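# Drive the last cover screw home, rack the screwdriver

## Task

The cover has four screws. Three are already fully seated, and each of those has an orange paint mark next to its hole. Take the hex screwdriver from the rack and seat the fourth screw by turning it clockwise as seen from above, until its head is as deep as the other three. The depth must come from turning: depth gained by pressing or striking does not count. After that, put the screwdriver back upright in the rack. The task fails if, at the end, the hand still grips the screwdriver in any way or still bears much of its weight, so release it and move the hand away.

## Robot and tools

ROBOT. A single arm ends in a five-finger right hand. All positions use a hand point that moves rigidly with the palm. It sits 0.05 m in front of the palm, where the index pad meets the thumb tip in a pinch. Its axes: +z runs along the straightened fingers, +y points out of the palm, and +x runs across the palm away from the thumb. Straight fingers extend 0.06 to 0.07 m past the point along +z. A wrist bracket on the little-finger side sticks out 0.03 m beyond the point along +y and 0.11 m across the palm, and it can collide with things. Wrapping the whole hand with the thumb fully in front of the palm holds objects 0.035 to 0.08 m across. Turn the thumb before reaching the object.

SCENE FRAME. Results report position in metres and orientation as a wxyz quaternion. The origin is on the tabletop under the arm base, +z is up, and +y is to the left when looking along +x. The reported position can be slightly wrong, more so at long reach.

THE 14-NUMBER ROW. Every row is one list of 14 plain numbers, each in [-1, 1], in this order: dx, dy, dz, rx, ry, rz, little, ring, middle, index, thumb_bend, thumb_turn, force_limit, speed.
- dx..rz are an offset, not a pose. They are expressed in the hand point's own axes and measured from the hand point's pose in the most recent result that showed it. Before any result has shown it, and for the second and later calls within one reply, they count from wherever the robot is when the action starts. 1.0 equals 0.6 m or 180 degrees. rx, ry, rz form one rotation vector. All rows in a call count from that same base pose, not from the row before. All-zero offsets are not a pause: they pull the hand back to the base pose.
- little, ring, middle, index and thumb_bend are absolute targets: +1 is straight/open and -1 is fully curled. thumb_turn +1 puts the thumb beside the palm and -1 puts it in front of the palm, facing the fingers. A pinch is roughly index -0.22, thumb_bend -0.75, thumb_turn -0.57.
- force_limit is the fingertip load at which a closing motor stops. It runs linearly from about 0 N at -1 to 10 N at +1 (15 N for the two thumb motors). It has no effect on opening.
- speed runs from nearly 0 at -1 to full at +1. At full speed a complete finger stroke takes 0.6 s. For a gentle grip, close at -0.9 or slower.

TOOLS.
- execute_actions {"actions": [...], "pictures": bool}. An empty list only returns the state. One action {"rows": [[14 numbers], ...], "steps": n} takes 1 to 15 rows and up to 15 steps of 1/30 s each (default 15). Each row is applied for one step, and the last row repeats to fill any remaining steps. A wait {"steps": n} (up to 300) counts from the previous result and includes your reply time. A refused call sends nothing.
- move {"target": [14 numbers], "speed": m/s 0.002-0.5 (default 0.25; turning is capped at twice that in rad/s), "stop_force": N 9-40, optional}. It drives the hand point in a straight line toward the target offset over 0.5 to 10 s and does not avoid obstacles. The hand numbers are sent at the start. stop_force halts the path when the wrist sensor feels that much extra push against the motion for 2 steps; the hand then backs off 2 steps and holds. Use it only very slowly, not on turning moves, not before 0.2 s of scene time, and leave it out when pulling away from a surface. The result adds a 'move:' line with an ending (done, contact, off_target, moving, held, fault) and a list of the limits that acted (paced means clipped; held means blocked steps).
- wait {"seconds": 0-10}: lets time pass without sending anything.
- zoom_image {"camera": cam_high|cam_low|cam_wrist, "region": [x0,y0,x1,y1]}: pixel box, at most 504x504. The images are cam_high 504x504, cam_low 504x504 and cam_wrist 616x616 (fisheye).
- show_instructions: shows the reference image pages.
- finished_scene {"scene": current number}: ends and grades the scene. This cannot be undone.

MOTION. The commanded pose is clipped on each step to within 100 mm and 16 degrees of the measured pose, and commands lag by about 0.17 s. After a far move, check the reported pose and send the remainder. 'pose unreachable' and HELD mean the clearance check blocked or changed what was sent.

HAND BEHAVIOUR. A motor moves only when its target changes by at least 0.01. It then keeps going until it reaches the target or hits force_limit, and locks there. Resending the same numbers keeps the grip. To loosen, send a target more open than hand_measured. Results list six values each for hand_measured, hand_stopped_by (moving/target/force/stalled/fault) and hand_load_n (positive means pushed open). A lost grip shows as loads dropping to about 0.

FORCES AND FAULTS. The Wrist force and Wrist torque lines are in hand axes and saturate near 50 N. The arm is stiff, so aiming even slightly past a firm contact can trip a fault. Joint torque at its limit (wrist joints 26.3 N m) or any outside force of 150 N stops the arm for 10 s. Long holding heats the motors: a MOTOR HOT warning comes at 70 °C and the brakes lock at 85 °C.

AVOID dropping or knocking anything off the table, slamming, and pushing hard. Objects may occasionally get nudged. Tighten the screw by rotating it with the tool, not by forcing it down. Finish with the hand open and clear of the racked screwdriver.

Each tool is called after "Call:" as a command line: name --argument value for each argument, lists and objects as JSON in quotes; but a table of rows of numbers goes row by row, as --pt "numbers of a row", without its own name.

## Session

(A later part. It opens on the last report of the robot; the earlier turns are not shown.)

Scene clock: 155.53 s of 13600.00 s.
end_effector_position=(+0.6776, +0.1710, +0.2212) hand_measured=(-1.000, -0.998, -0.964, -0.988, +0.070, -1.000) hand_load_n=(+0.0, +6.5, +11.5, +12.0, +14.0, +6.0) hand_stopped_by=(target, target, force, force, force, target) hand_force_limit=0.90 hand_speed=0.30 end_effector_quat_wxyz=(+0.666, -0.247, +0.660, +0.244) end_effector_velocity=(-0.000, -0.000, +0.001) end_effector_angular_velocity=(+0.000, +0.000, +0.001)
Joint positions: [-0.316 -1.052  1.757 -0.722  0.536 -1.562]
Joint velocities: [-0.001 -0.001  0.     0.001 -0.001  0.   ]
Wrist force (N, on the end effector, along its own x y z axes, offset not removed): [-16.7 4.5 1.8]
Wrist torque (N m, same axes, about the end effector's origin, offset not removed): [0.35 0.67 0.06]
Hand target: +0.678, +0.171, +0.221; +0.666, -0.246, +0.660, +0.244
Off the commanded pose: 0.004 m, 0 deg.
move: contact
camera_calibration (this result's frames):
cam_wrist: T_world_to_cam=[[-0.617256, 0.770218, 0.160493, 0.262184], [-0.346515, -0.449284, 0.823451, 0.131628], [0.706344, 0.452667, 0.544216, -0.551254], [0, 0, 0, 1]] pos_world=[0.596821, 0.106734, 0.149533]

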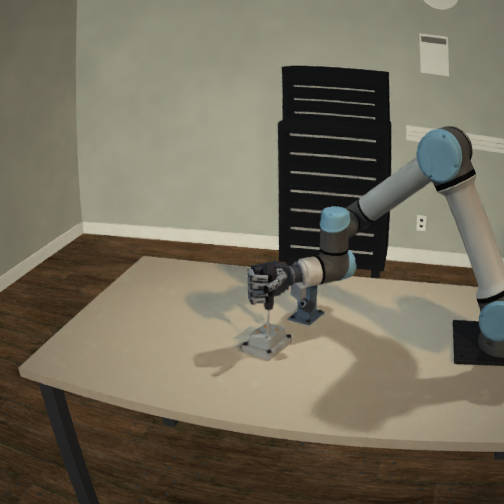

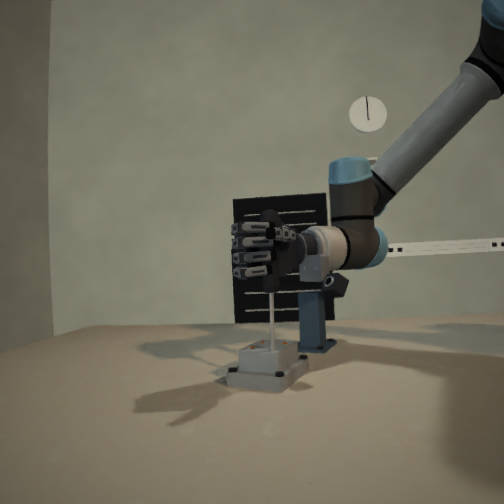

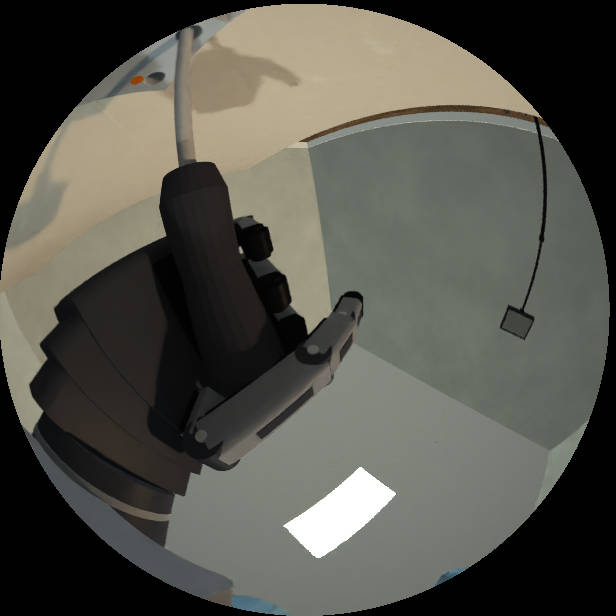

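Call:
move --target '[0,-0.02735,0.01517,0.1111,0,0,-1,-1,-1,-1,-0.7,-1,0.9,0.3]' --speed 0.5

Call:
move --target '[0,-0.02735,0.01517,0.1111,0,0,-1,-1,-1,-1,-0.7,-1,0.9,0.3]' --speed 0.5

Call:
move --target '[0,-0.02735,0.01517,0.1111,0,0,-1,-1,-1,-1,-0.7,-1,0.9,0.3]' --speed 0.5

Call:
move --target '[0,-0.02735,0.01517,0.1111,0,0,-1,-1,-1,-1,-0.7,-1,0.9,0.3]' --speed 0.5

Call:
execute_actions --actions '[{"rows":[[0,0,0,0,0,0,-0.55,-0.55,-0.4,-0.5,0.45,-1,0.9,0.4]],"steps":10}]' --pictures false

Call:
move --target '[0,0.0317,-0.0528,-0.2222,0,0,-0.55,-0.55,-0.4,-0.5,0.45,-1,0.9,0.2]' --speed 0.5

Call:
move --target '[0,0.0325,-0.051,-0.2208,0,0,-0.55,-0.55,-0.4,-0.5,0.45,-1,0.9,0.2]' --speed 0.5

Call:
execute_actions --actions '[{"rows":[[0,0,0,0,0,0,-1,-1,-1,-1,0.45,-1,0.9,0.3]],"steps":13}]' --pictures false

Call:
execute_actions --actions '[{"rows":[[0,0,0,0,0,0,-1,-1,-1,-1,-0.7,-1,0.9,0.3]],"steps":13}]' --pictures false

Call:
move --target '[0.008,0,0,0,0,0,-1,-1,-1,-1,-0.7,-1,0.9,0.3]' --speed 0.003 --stop_force 9

Scene clock: 159.03 s of 13600.00 s.
end_effector_position=(+0.6951, +0.1645, +0.2215) hand_measured=(-1.000, -0.998, -0.964, -0.988, +0.070, -1.000) hand_load_n=(+0.0, +4.5, +11.5, +13.5, +13.0, +7.0) hand_stopped_by=(target, target, force, force, force, target) hand_force_limit=0.90 hand_speed=0.30 end_effector_quat_wxyz=(+0.699, -0.128, +0.692, +0.126) end_effector_velocity=(+0.001, -0.000, -0.000) end_effector_angular_velocity=(+0.001, -0.001, -0.016)
Joint positions: [-0.229 -1.135  1.898 -0.775  0.97  -1.566]
Joint velocities: [ 0.006 -0.001  0.004 -0.004  0.022  0.001]
Wrist force (N, on the end effector, along its own x y z axes, offset not removed): [-11.0 2.9 0.7]
Wrist torque (N m, same axes, about the end effector's origin, offset not removed): [0.43 0.71 -0.13]
Hand target: +0.695, +0.165, +0.221; +0.699, -0.127, +0.692, +0.126
Off the commanded pose: 0.000 m, 0 deg.
move: done
camera_calibration (this result's frames):
cam_wrist: T_world_to_cam=[[-0.318542, 0.933745, 0.163252, 0.0428253], [-0.479352, -0.307257, 0.82208, 0.20383], [0.817773, 0.183612, 0.545467, -0.594308], [0, 0, 0, 1]] pos_world=[0.597357, 0.131762, 0.149619]

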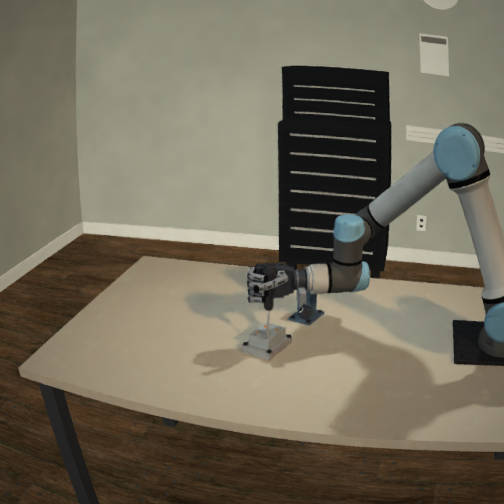

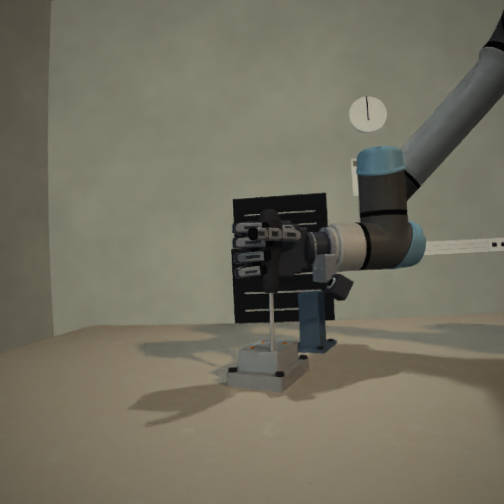

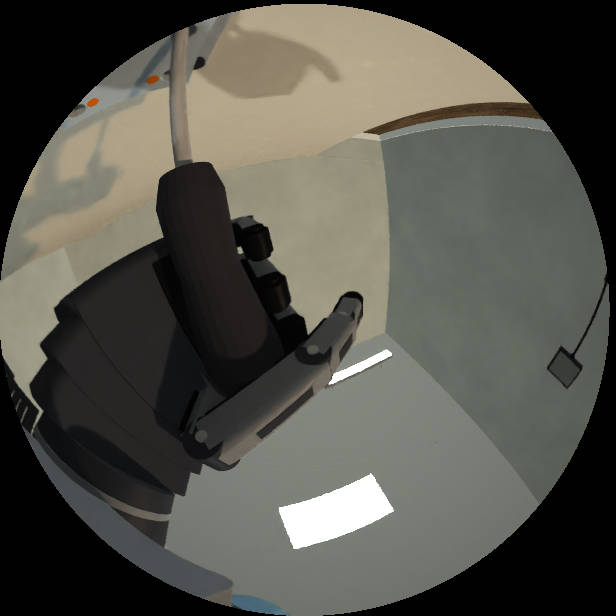

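Scene clock: 160.13 s of 13600.00 s.
end_effector_position=(+0.7093, +0.1525, +0.2217) hand_measured=(-1.000, -0.998, -0.964, -0.988, +0.070, -1.000) hand_load_n=(+0.0, +2.5, +11.0, +16.0, +11.5, +8.0) hand_stopped_by=(target, target, force, force, force, target) hand_force_limit=0.90 hand_speed=0.30 end_effector_quat_wxyz=(+0.711, -0.005, +0.704, +0.005) end_effector_velocity=(+0.001, +0.000, +0.000) end_effector_angular_velocity=(+0.001, -0.000, -0.015)
Joint positions: [-0.088 -1.162  1.941 -0.79   1.458 -1.568]
Joint velocities: [ 0.009  0.002 -0.003  0.001  0.024  0.   ]
Wrist force (N, on the end effector, along its own x y z axes, offset not removed): [-7.8 1.8 -2.8]
Wrist torque (N m, same axes, about the end effector's origin, offset not removed): [0.59 0.98 -0.47]
Hand target: +0.709, +0.152, +0.222; +0.711, -0.004, +0.704, +0.004
Off the commanded pose: 0.000 m, 0 deg.
move: done
camera_calibration (this result's frames):
cam_wrist: T_world_to_cam=[[0.017831, 0.985872, 0.166549, -0.188693], [-0.55595, -0.128674, 0.821196, 0.234107], [0.831024, -0.107236, 0.545801, -0.56896], [0, 0, 0, 1]] pos_world=[0.606336, 0.155138, 0.149719]

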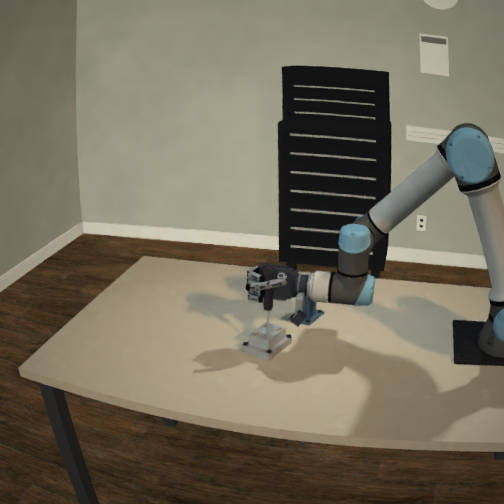

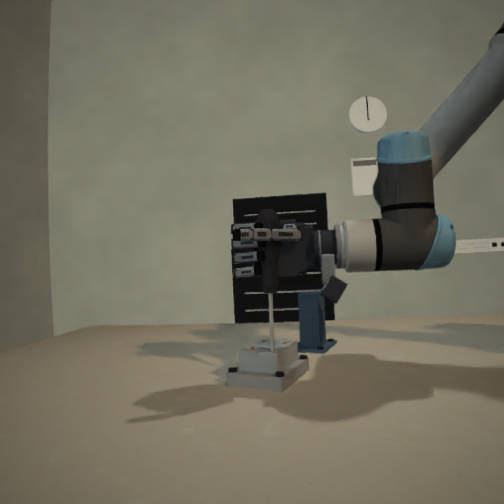

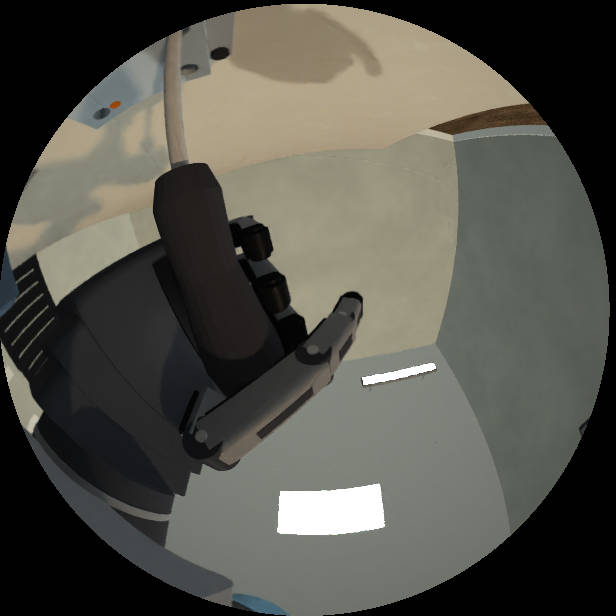

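Scene clock: 161.23 s of 13600.00 s.
end_effector_position=(+0.7186, +0.1363, +0.2218) hand_measured=(-1.000, -0.998, -0.964, -0.986, +0.070, -1.000) hand_load_n=(+0.0, +1.0, +10.5, +18.0, +11.0, +7.5) hand_stopped_by=(target, target, force, force, force, target) hand_force_limit=0.90 hand_speed=0.30 end_effector_quat_wxyz=(+0.701, +0.118, +0.694, -0.116) end_effector_velocity=(+0.001, -0.001, -0.000) end_effector_angular_velocity=(+0.001, +0.001, -0.016)
Joint positions: [ 0.069 -1.122  1.876 -0.765  1.962 -1.57 ]
Joint velocities: [ 0.007  0.005 -0.008  0.004  0.023  0.001]
Wrist force (N, on the end effector, along its own x y z axes, offset not removed): [-3.4 -1.1 -1.9]
Wrist torque (N m, same axes, about the end effector's origin, offset not removed): [0.20 0.85 -0.75]
Hand target: +0.719, +0.136, +0.222; +0.701, +0.118, +0.694, -0.117
Off the commanded pose: 0.000 m, 0 deg.
move: done
camera_calibration (this result's frames):
cam_wrist: T_world_to_cam=[[0.351823, 0.920525, 0.169864, -0.404774], [-0.567252, 0.0653132, 0.82095, 0.218858], [0.744611, -0.385185, 0.545148, -0.478323], [0, 0, 0, 1]] pos_world=[0.622721, 0.174067, 0.149842]

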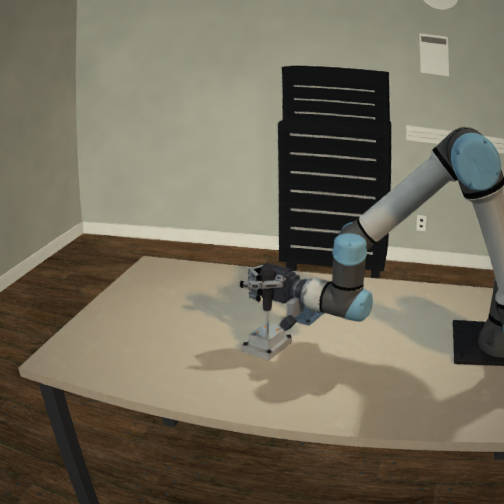

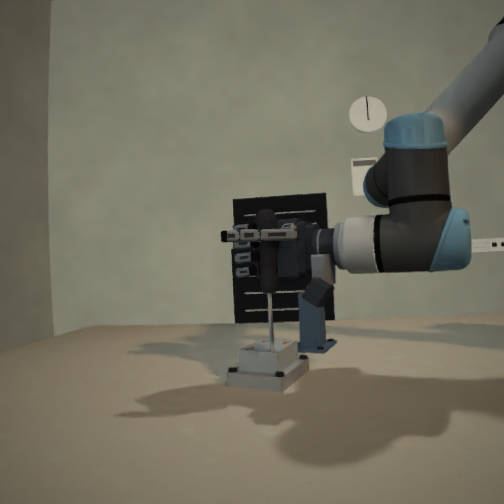

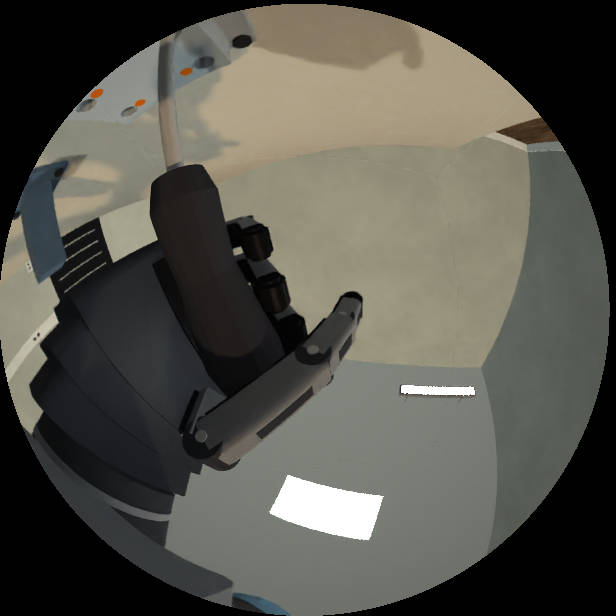

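Scene clock: 162.33 s of 13600.00 s.
end_effector_position=(+0.7218, +0.1179, +0.2217) hand_measured=(-1.000, -0.998, -0.964, -0.986, +0.070, -1.000) hand_load_n=(+0.0, +0.5, +10.5, +20.0, +11.0, +6.5) hand_stopped_by=(target, target, force, force, force, target) hand_force_limit=0.90 hand_speed=0.30 end_effector_quat_wxyz=(+0.670, +0.237, +0.663, -0.235) end_effector_velocity=(+0.001, -0.001, -0.000) end_effector_angular_velocity=(+0.002, +0.001, -0.016)
Joint positions: [ 0.197 -1.028  1.717 -0.701  2.437 -1.572]
Joint velocities: [ 0.005  0.006 -0.012  0.008  0.021  0.002]
Wrist force (N, on the end effector, along its own x y z axes, offset not removed): [1.8 -2.8 -3.2]
Wrist torque (N m, same axes, about the end effector's origin, offset not removed): [0.23 0.42 -0.80]
Hand target: +0.722, +0.118, +0.222; +0.670, +0.237, +0.663, -0.235
Off the commanded pose: 0.000 m, 0 deg.
move: done
camera_calibration (this result's frames):
cam_wrist: T_world_to_cam=[[0.643762, 0.745476, 0.17273, -0.579687], [-0.511896, 0.251746, 0.821332, 0.159898], [0.568799, -0.617162, 0.543671, -0.333168], [0, 0, 0, 1]] pos_world=[0.644538, 0.18627, 0.149934]

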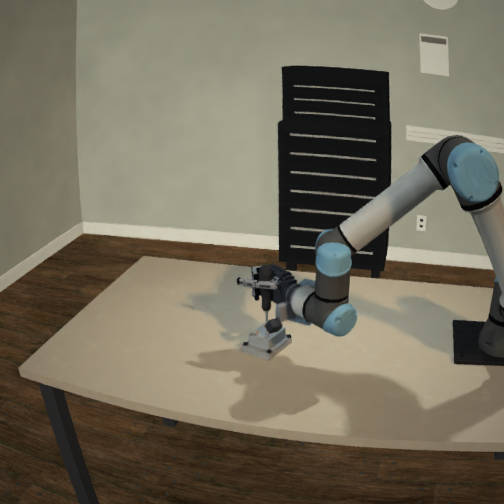

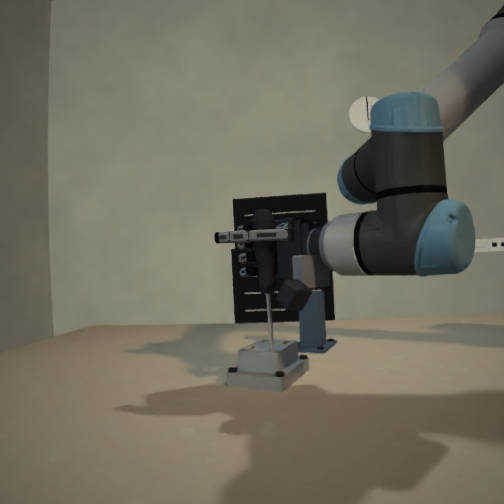

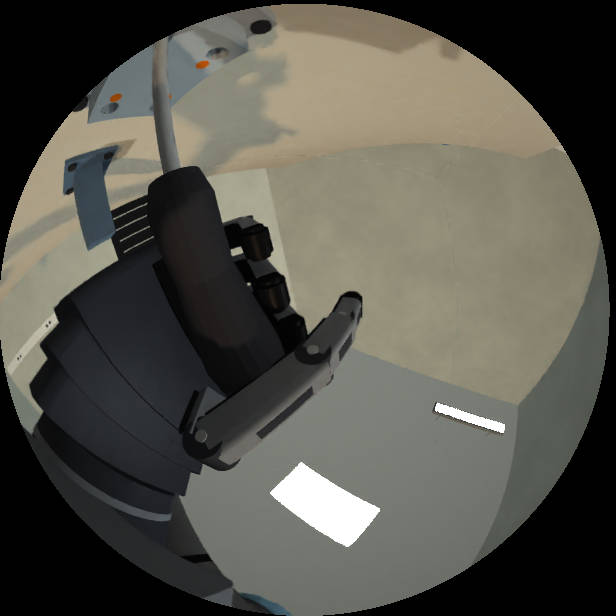

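Scene clock: 162.67 s of 13600.00 s.
end_effector_position=(+0.7219, +0.1180, +0.2218) hand_measured=(-0.550, -0.550, -0.428, -0.502, +0.400, -1.000) hand_load_n=(+0.0, +0.0, +0.5, +0.0, +0.0, +0.0) hand_stopped_by=(moving, moving, moving, moving, moving, target) hand_force_limit=0.90 hand_speed=0.40 end_effector_quat_wxyz=(+0.670, +0.237, +0.663, -0.234) end_effector_velocity=(+0.000, +0.000, +0.001) end_effector_angular_velocity=(+0.001, -0.003, +0.001)
Joint positions: [ 0.197 -1.028  1.717 -0.701  2.437 -1.572]
Joint velocities: [ 0.    -0.001 -0.    -0.002 -0.001 -0.   ]
Wrist force (N, on the end effector, along its own x y z axes, offset not removed): [1.4 2.1 -0.2]
Wrist torque (N m, same axes, about the end effector's origin, offset not removed): [0.43 -0.23 0.15]
Hand target: +0.722, +0.118, +0.222; +0.670, +0.237, +0.663, -0.235
Off the commanded pose: 0.000 m, 0 deg.
Steps of this call (steps 1 to 10: all 10 steps of this action). Readings (end_effector_position | what the end effector reports):
1: (+0.7218, +0.1179, +0.2217) | hand_measured=(-1.000, -0.998, -0.964, -0.986, +0.070, -1.000) hand_load_n=(+0.0, +0.5, +10.5, +20.0, +11.0, +6.5) hand_stopped_by=(moving, moving, moving, moving, moving, target) hand_force_limit=0.90 hand_speed=0.40
2: (+0.7218, +0.1179, +0.2217) | hand_measured=(-1.000, -0.998, -0.964, -0.986, +0.070, -1.000) hand_load_n=(+0.0, +0.5, +10.5, +20.0, +11.0, +6.5) hand_stopped_by=(moving, moving, moving, moving, moving, target) hand_force_limit=0.90 hand_speed=0.40
4: (+0.7218, +0.1179, +0.2217) | hand_measured=(-0.930, -0.928, -0.900, -0.918, +0.108, -1.000) hand_load_n=(+0.0, +0.0, -8.5, +1.5, +5.5, +4.0) hand_stopped_by=(moving, moving, moving, moving, moving, target) hand_force_limit=0.90 hand_speed=0.40
8: (+0.7219, +0.1180, +0.2217) | hand_measured=(-0.618, -0.618, -0.584, -0.608, +0.302, -1.000) hand_load_n=(+0.0, +0.0, +0.0, +0.0, +0.0, +0.0) hand_stopped_by=(moving, moving, moving, moving, moving, target) hand_force_limit=0.90 hand_speed=0.40
10: the state above

Scene clock: 164.37 s of 13600.00 s.
end_effector_position=(+0.7089, +0.1526, +0.2217) hand_measured=(-0.550, -0.550, -0.400, -0.500, +0.450, -1.000) hand_load_n=(+0.0, +0.0, +0.0, +0.0, +0.0, +0.0) hand_stopped_by=(target, target, target, target, target, target) hand_force_limit=0.90 hand_speed=0.20 end_effector_quat_wxyz=(+0.711, -0.006, +0.704, +0.006) end_effector_velocity=(+0.001, +0.001, +0.000) end_effector_angular_velocity=(-0.001, +0.000, +0.017)
Joint positions: [-0.089 -1.162  1.942 -0.791  1.455 -1.568]
Joint velocities: [-0.007  0.002 -0.004  0.002 -0.024 -0.   ]
Wrist force (N, on the end effector, along its own x y z axes, offset not removed): [-0.5 1.8 0.7]
Wrist torque (N m, same axes, about the end effector's origin, offset not removed): [0.30 0.01 -0.03]
Hand target: +0.709, +0.153, +0.222; +0.711, -0.007, +0.704, +0.007
Off the commanded pose: 0.000 m, 0 deg.
move: done
camera_calibration (this result's frames):
cam_wrist: T_world_to_cam=[[0.0157386, 0.985932, 0.166405, -0.18734], [-0.555921, -0.129703, 0.821054, 0.234088], [0.831086, -0.10543, 0.546058, -0.56897], [0, 0, 0, 1]] pos_world=[0.605946, 0.15508, 0.149666]

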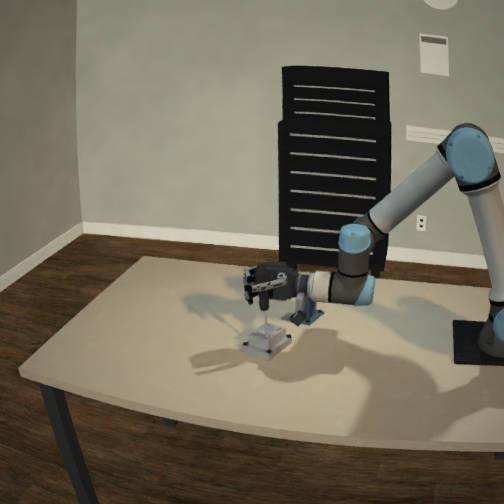

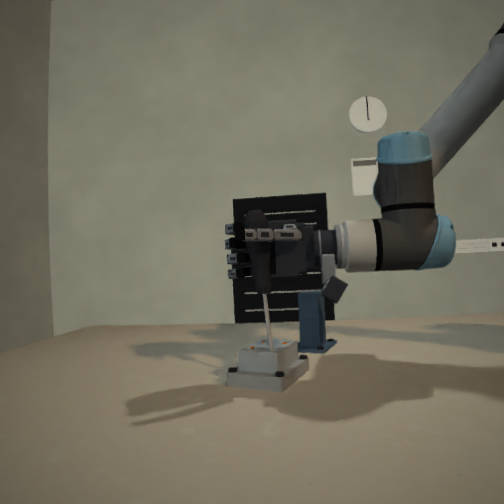

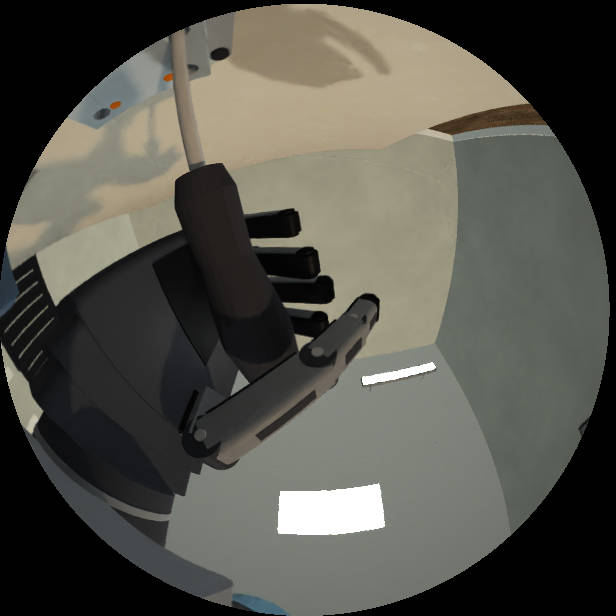

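Scene clock: 165.80 s of 13600.00 s.
end_effector_position=(+0.6778, +0.1714, +0.2212) hand_measured=(-0.550, -0.550, -0.400, -0.500, +0.450, -1.000) hand_load_n=(+0.0, +0.0, +0.0, +0.0, +0.0, +0.0) hand_stopped_by=(target, target, target, target, target, target) hand_force_limit=0.90 hand_speed=0.20 end_effector_quat_wxyz=(+0.666, -0.246, +0.660, +0.244) end_effector_velocity=(+0.001, +0.001, +0.000) end_effector_angular_velocity=(-0.002, +0.002, +0.016)
Joint positions: [-0.315 -1.051  1.757 -0.723  0.537 -1.562]
Joint velocities: [-0.001  0.007 -0.015  0.013 -0.017 -0.005]
Wrist force (N, on the end effector, along its own x y z axes, offset not removed): [0.5 2.7 2.8]
Wrist torque (N m, same axes, about the end effector's origin, offset not removed): [0.42 -0.10 0.09]
Hand target: +0.678, +0.172, +0.221; +0.666, -0.247, +0.660, +0.245
Off the commanded pose: 0.000 m, 0 deg.
move: done
camera_calibration (this result's frames):
cam_wrist: T_world_to_cam=[[-0.616779, 0.770657, 0.160222, 0.261728], [-0.347227, -0.449057, 0.823275, 0.132377], [0.706412, 0.452145, 0.544562, -0.55164], [0, 0, 0, 1]] pos_world=[0.597078, 0.107164, 0.149485]

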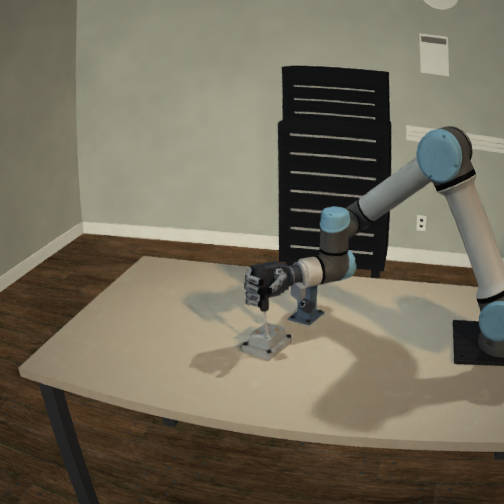

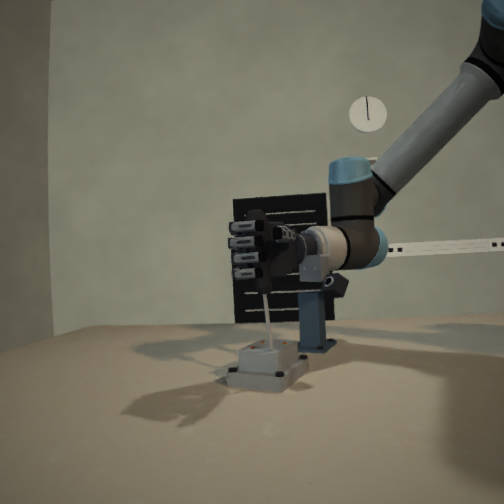

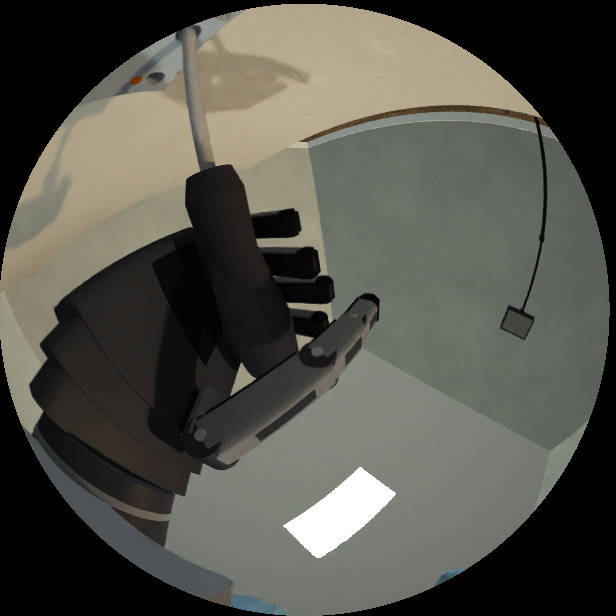

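Scene clock: 166.23 s of 13600.00 s.
end_effector_position=(+0.6779, +0.1713, +0.2213) hand_measured=(-1.000, -0.998, -0.964, -0.986, +0.452, -1.000) hand_load_n=(+0.0, +5.0, +10.5, +10.5, +1.5, -0.5) hand_stopped_by=(target, target, force, force, target, target) hand_force_limit=0.90 hand_speed=0.30 end_effector_quat_wxyz=(+0.667, -0.246, +0.660, +0.244) end_effector_velocity=(-0.000, -0.000, +0.000) end_effector_angular_velocity=(-0.000, -0.001, -0.001)
Joint positions: [-0.315 -1.051  1.757 -0.723  0.537 -1.562]
Joint velocities: [-0.    -0.001  0.002 -0.002  0.001 -0.   ]
Wrist force (N, on the end effector, along its own x y z axes, offset not removed): [1.4 1.2 1.2]
Wrist torque (N m, same axes, about the end effector's origin, offset not removed): [0.19 -0.33 0.24]
Hand target: +0.678, +0.171, +0.221; +0.666, -0.246, +0.660, +0.244
Off the commanded pose: 0.000 m, 0 deg.
Steps of this call (steps 1 to 13: all 13 steps of this action). Readings (end_effector_position | what the end effector reports):
1: (+0.6778, +0.1714, +0.2212) | hand_measured=(-0.550, -0.550, -0.400, -0.500, +0.450, -1.000) hand_load_n=(+0.0, +0.0, +0.0, +0.0, +0.0, +0.0) hand_stopped_by=(moving, moving, moving, moving, target, target) hand_force_limit=0.90 hand_speed=0.30
2: (+0.6778, +0.1714, +0.2212) | hand_measured=(-0.550, -0.550, -0.400, -0.500, +0.450, -1.000) hand_load_n=(+0.0, +0.0, +0.0, +0.0, +0.0, +0.0) hand_stopped_by=(moving, moving, moving, moving, target, target) hand_force_limit=0.90 hand_speed=0.30
4: (+0.6778, +0.1714, +0.2212) | hand_measured=(-0.616, -0.616, -0.466, -0.566, +0.450, -1.000) hand_load_n=(+0.0, +0.0, +0.0, +0.0, +0.0, +0.0) hand_stopped_by=(moving, moving, moving, moving, target, target) hand_force_limit=0.90 hand_speed=0.30
8: (+0.6779, +0.1714, +0.2212) | hand_measured=(-0.904, -0.904, -0.754, -0.854, +0.450, -1.000) hand_load_n=(+0.0, +1.0, +0.0, +0.0, +0.0, +0.0) hand_stopped_by=(moving, moving, moving, moving, target, target) hand_force_limit=0.90 hand_speed=0.30
13: the state above

Scene clock: 166.67 s of 13600.00 s.
end_effector_position=(+0.6779, +0.1714, +0.2213) hand_measured=(-1.000, -0.998, -0.964, -0.986, +0.066, -1.000) hand_load_n=(+0.0, +6.0, +11.5, +13.0, +14.5, +4.0) hand_stopped_by=(target, target, force, force, force, target) hand_force_limit=0.90 hand_speed=0.30 end_effector_quat_wxyz=(+0.667, -0.246, +0.660, +0.244) end_effector_velocity=(-0.000, -0.000, +0.000) end_effector_angular_velocity=(-0.000, -0.001, +0.001)
Joint positions: [-0.315 -1.051  1.757 -0.723  0.537 -1.562]
Joint velocities: [-0.    -0.    -0.    -0.001 -0.001  0.   ]
Wrist force (N, on the end effector, along its own x y z axes, offset not removed): [0.6 3.9 1.5]
Wrist torque (N m, same axes, about the end effector's origin, offset not removed): [0.41 -0.09 0.47]
Hand target: +0.678, +0.171, +0.221; +0.667, -0.246, +0.660, +0.244
Off the commanded pose: 0.000 m, 0 deg.
Steps of this call (steps 1 to 13: all 13 steps of this action). Readings (end_effector_position | what the end effector reports):
1: (+0.6779, +0.1713, +0.2213) | hand_measured=(-1.000, -0.998, -0.964, -0.986, +0.452, -1.000) hand_load_n=(+0.0, +4.5, +10.5, +10.5, +1.5, -0.5) hand_stopped_by=(target, target, force, force, moving, target) hand_force_limit=0.90 hand_speed=0.30
2: (+0.6779, +0.1714, +0.2213) | hand_measured=(-1.000, -0.998, -0.964, -0.986, +0.452, -1.000) hand_load_n=(+0.0, +4.5, +10.5, +10.5, +1.5, -0.5) hand_stopped_by=(target, target, force, force, moving, target) hand_force_limit=0.90 hand_speed=0.30
4: (+0.6779, +0.1714, +0.2213) | hand_measured=(-1.000, -0.998, -0.964, -0.986, +0.412, -1.000) hand_load_n=(+0.0, +4.5, +10.5, +10.5, +3.0, +0.0) hand_stopped_by=(target, target, force, force, moving, target) hand_force_limit=0.90 hand_speed=0.30
8: (+0.6779, +0.1714, +0.2213) | hand_measured=(-1.000, -0.998, -0.964, -0.986, +0.238, -1.000) hand_load_n=(+0.0, +4.0, +10.0, +10.0, +10.5, +2.0) hand_stopped_by=(target, target, force, force, moving, target) hand_force_limit=0.90 hand_speed=0.30
13: the state above

Scene clock: 167.40 s of 13600.00 s.
end_effector_position=(+0.6779, +0.1713, +0.2209) hand_measured=(-1.000, -0.998, -0.964, -0.986, +0.068, -1.000) hand_load_n=(+0.0, +6.0, +12.0, +13.0, +14.0, +5.0) hand_stopped_by=(target, target, force, force, force, target) hand_force_limit=0.90 hand_speed=0.30 end_effector_quat_wxyz=(+0.667, -0.247, +0.660, +0.244) end_effector_velocity=(-0.000, -0.001, +0.000) end_effector_angular_velocity=(+0.001, +0.003, -0.001)
Joint positions: [-0.315 -1.051  1.757 -0.724  0.537 -1.562]
Joint velocities: [-0.001 -0.001  0.     0.003  0.     0.   ]
Wrist force (N, on the end effector, along its own x y z axes, offset not removed): [-13.0 4.4 -0.1]
Wrist torque (N m, same axes, about the end effector's origin, offset not removed): [0.50 0.57 0.23]
Hand target: +0.678, +0.171, +0.221; +0.667, -0.246, +0.660, +0.244
Off the commanded pose: 0.004 m, 0 deg.
move: contact
camera_calibration (this result's frames):
cam_wrist: T_world_to_cam=[[-0.616876, 0.770704, 0.159622, 0.262082], [-0.347724, -0.448814, 0.823197, 0.132952], [0.706082, 0.452307, 0.544855, -0.551406], [0, 0, 0, 1]] pos_world=[0.59724, 0.107088, 0.149156]

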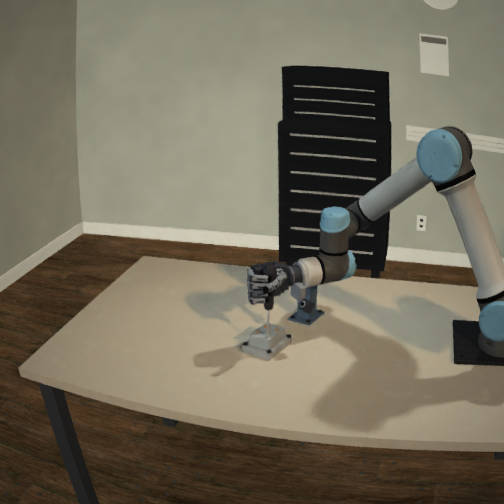

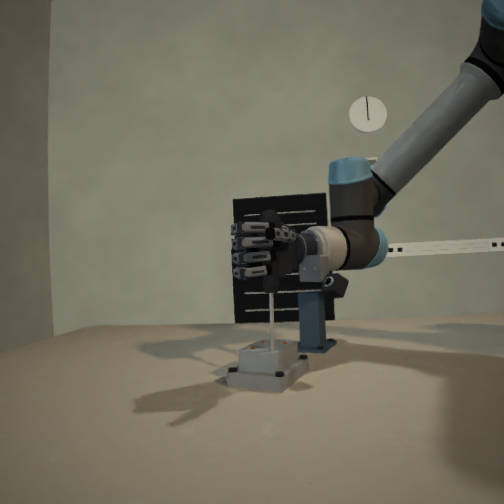

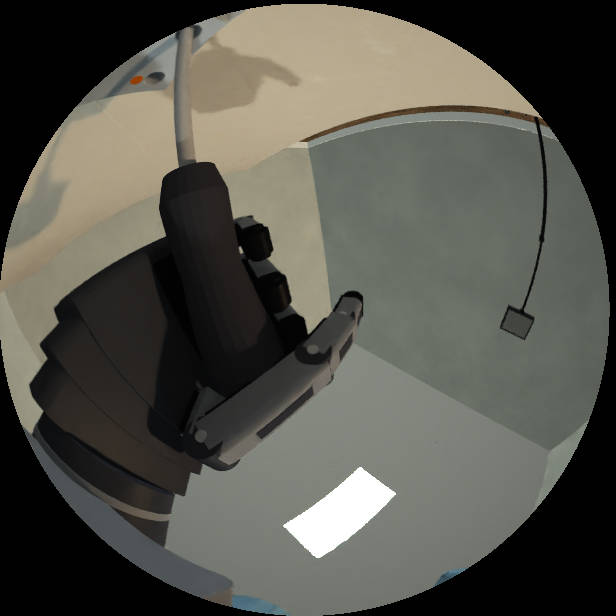

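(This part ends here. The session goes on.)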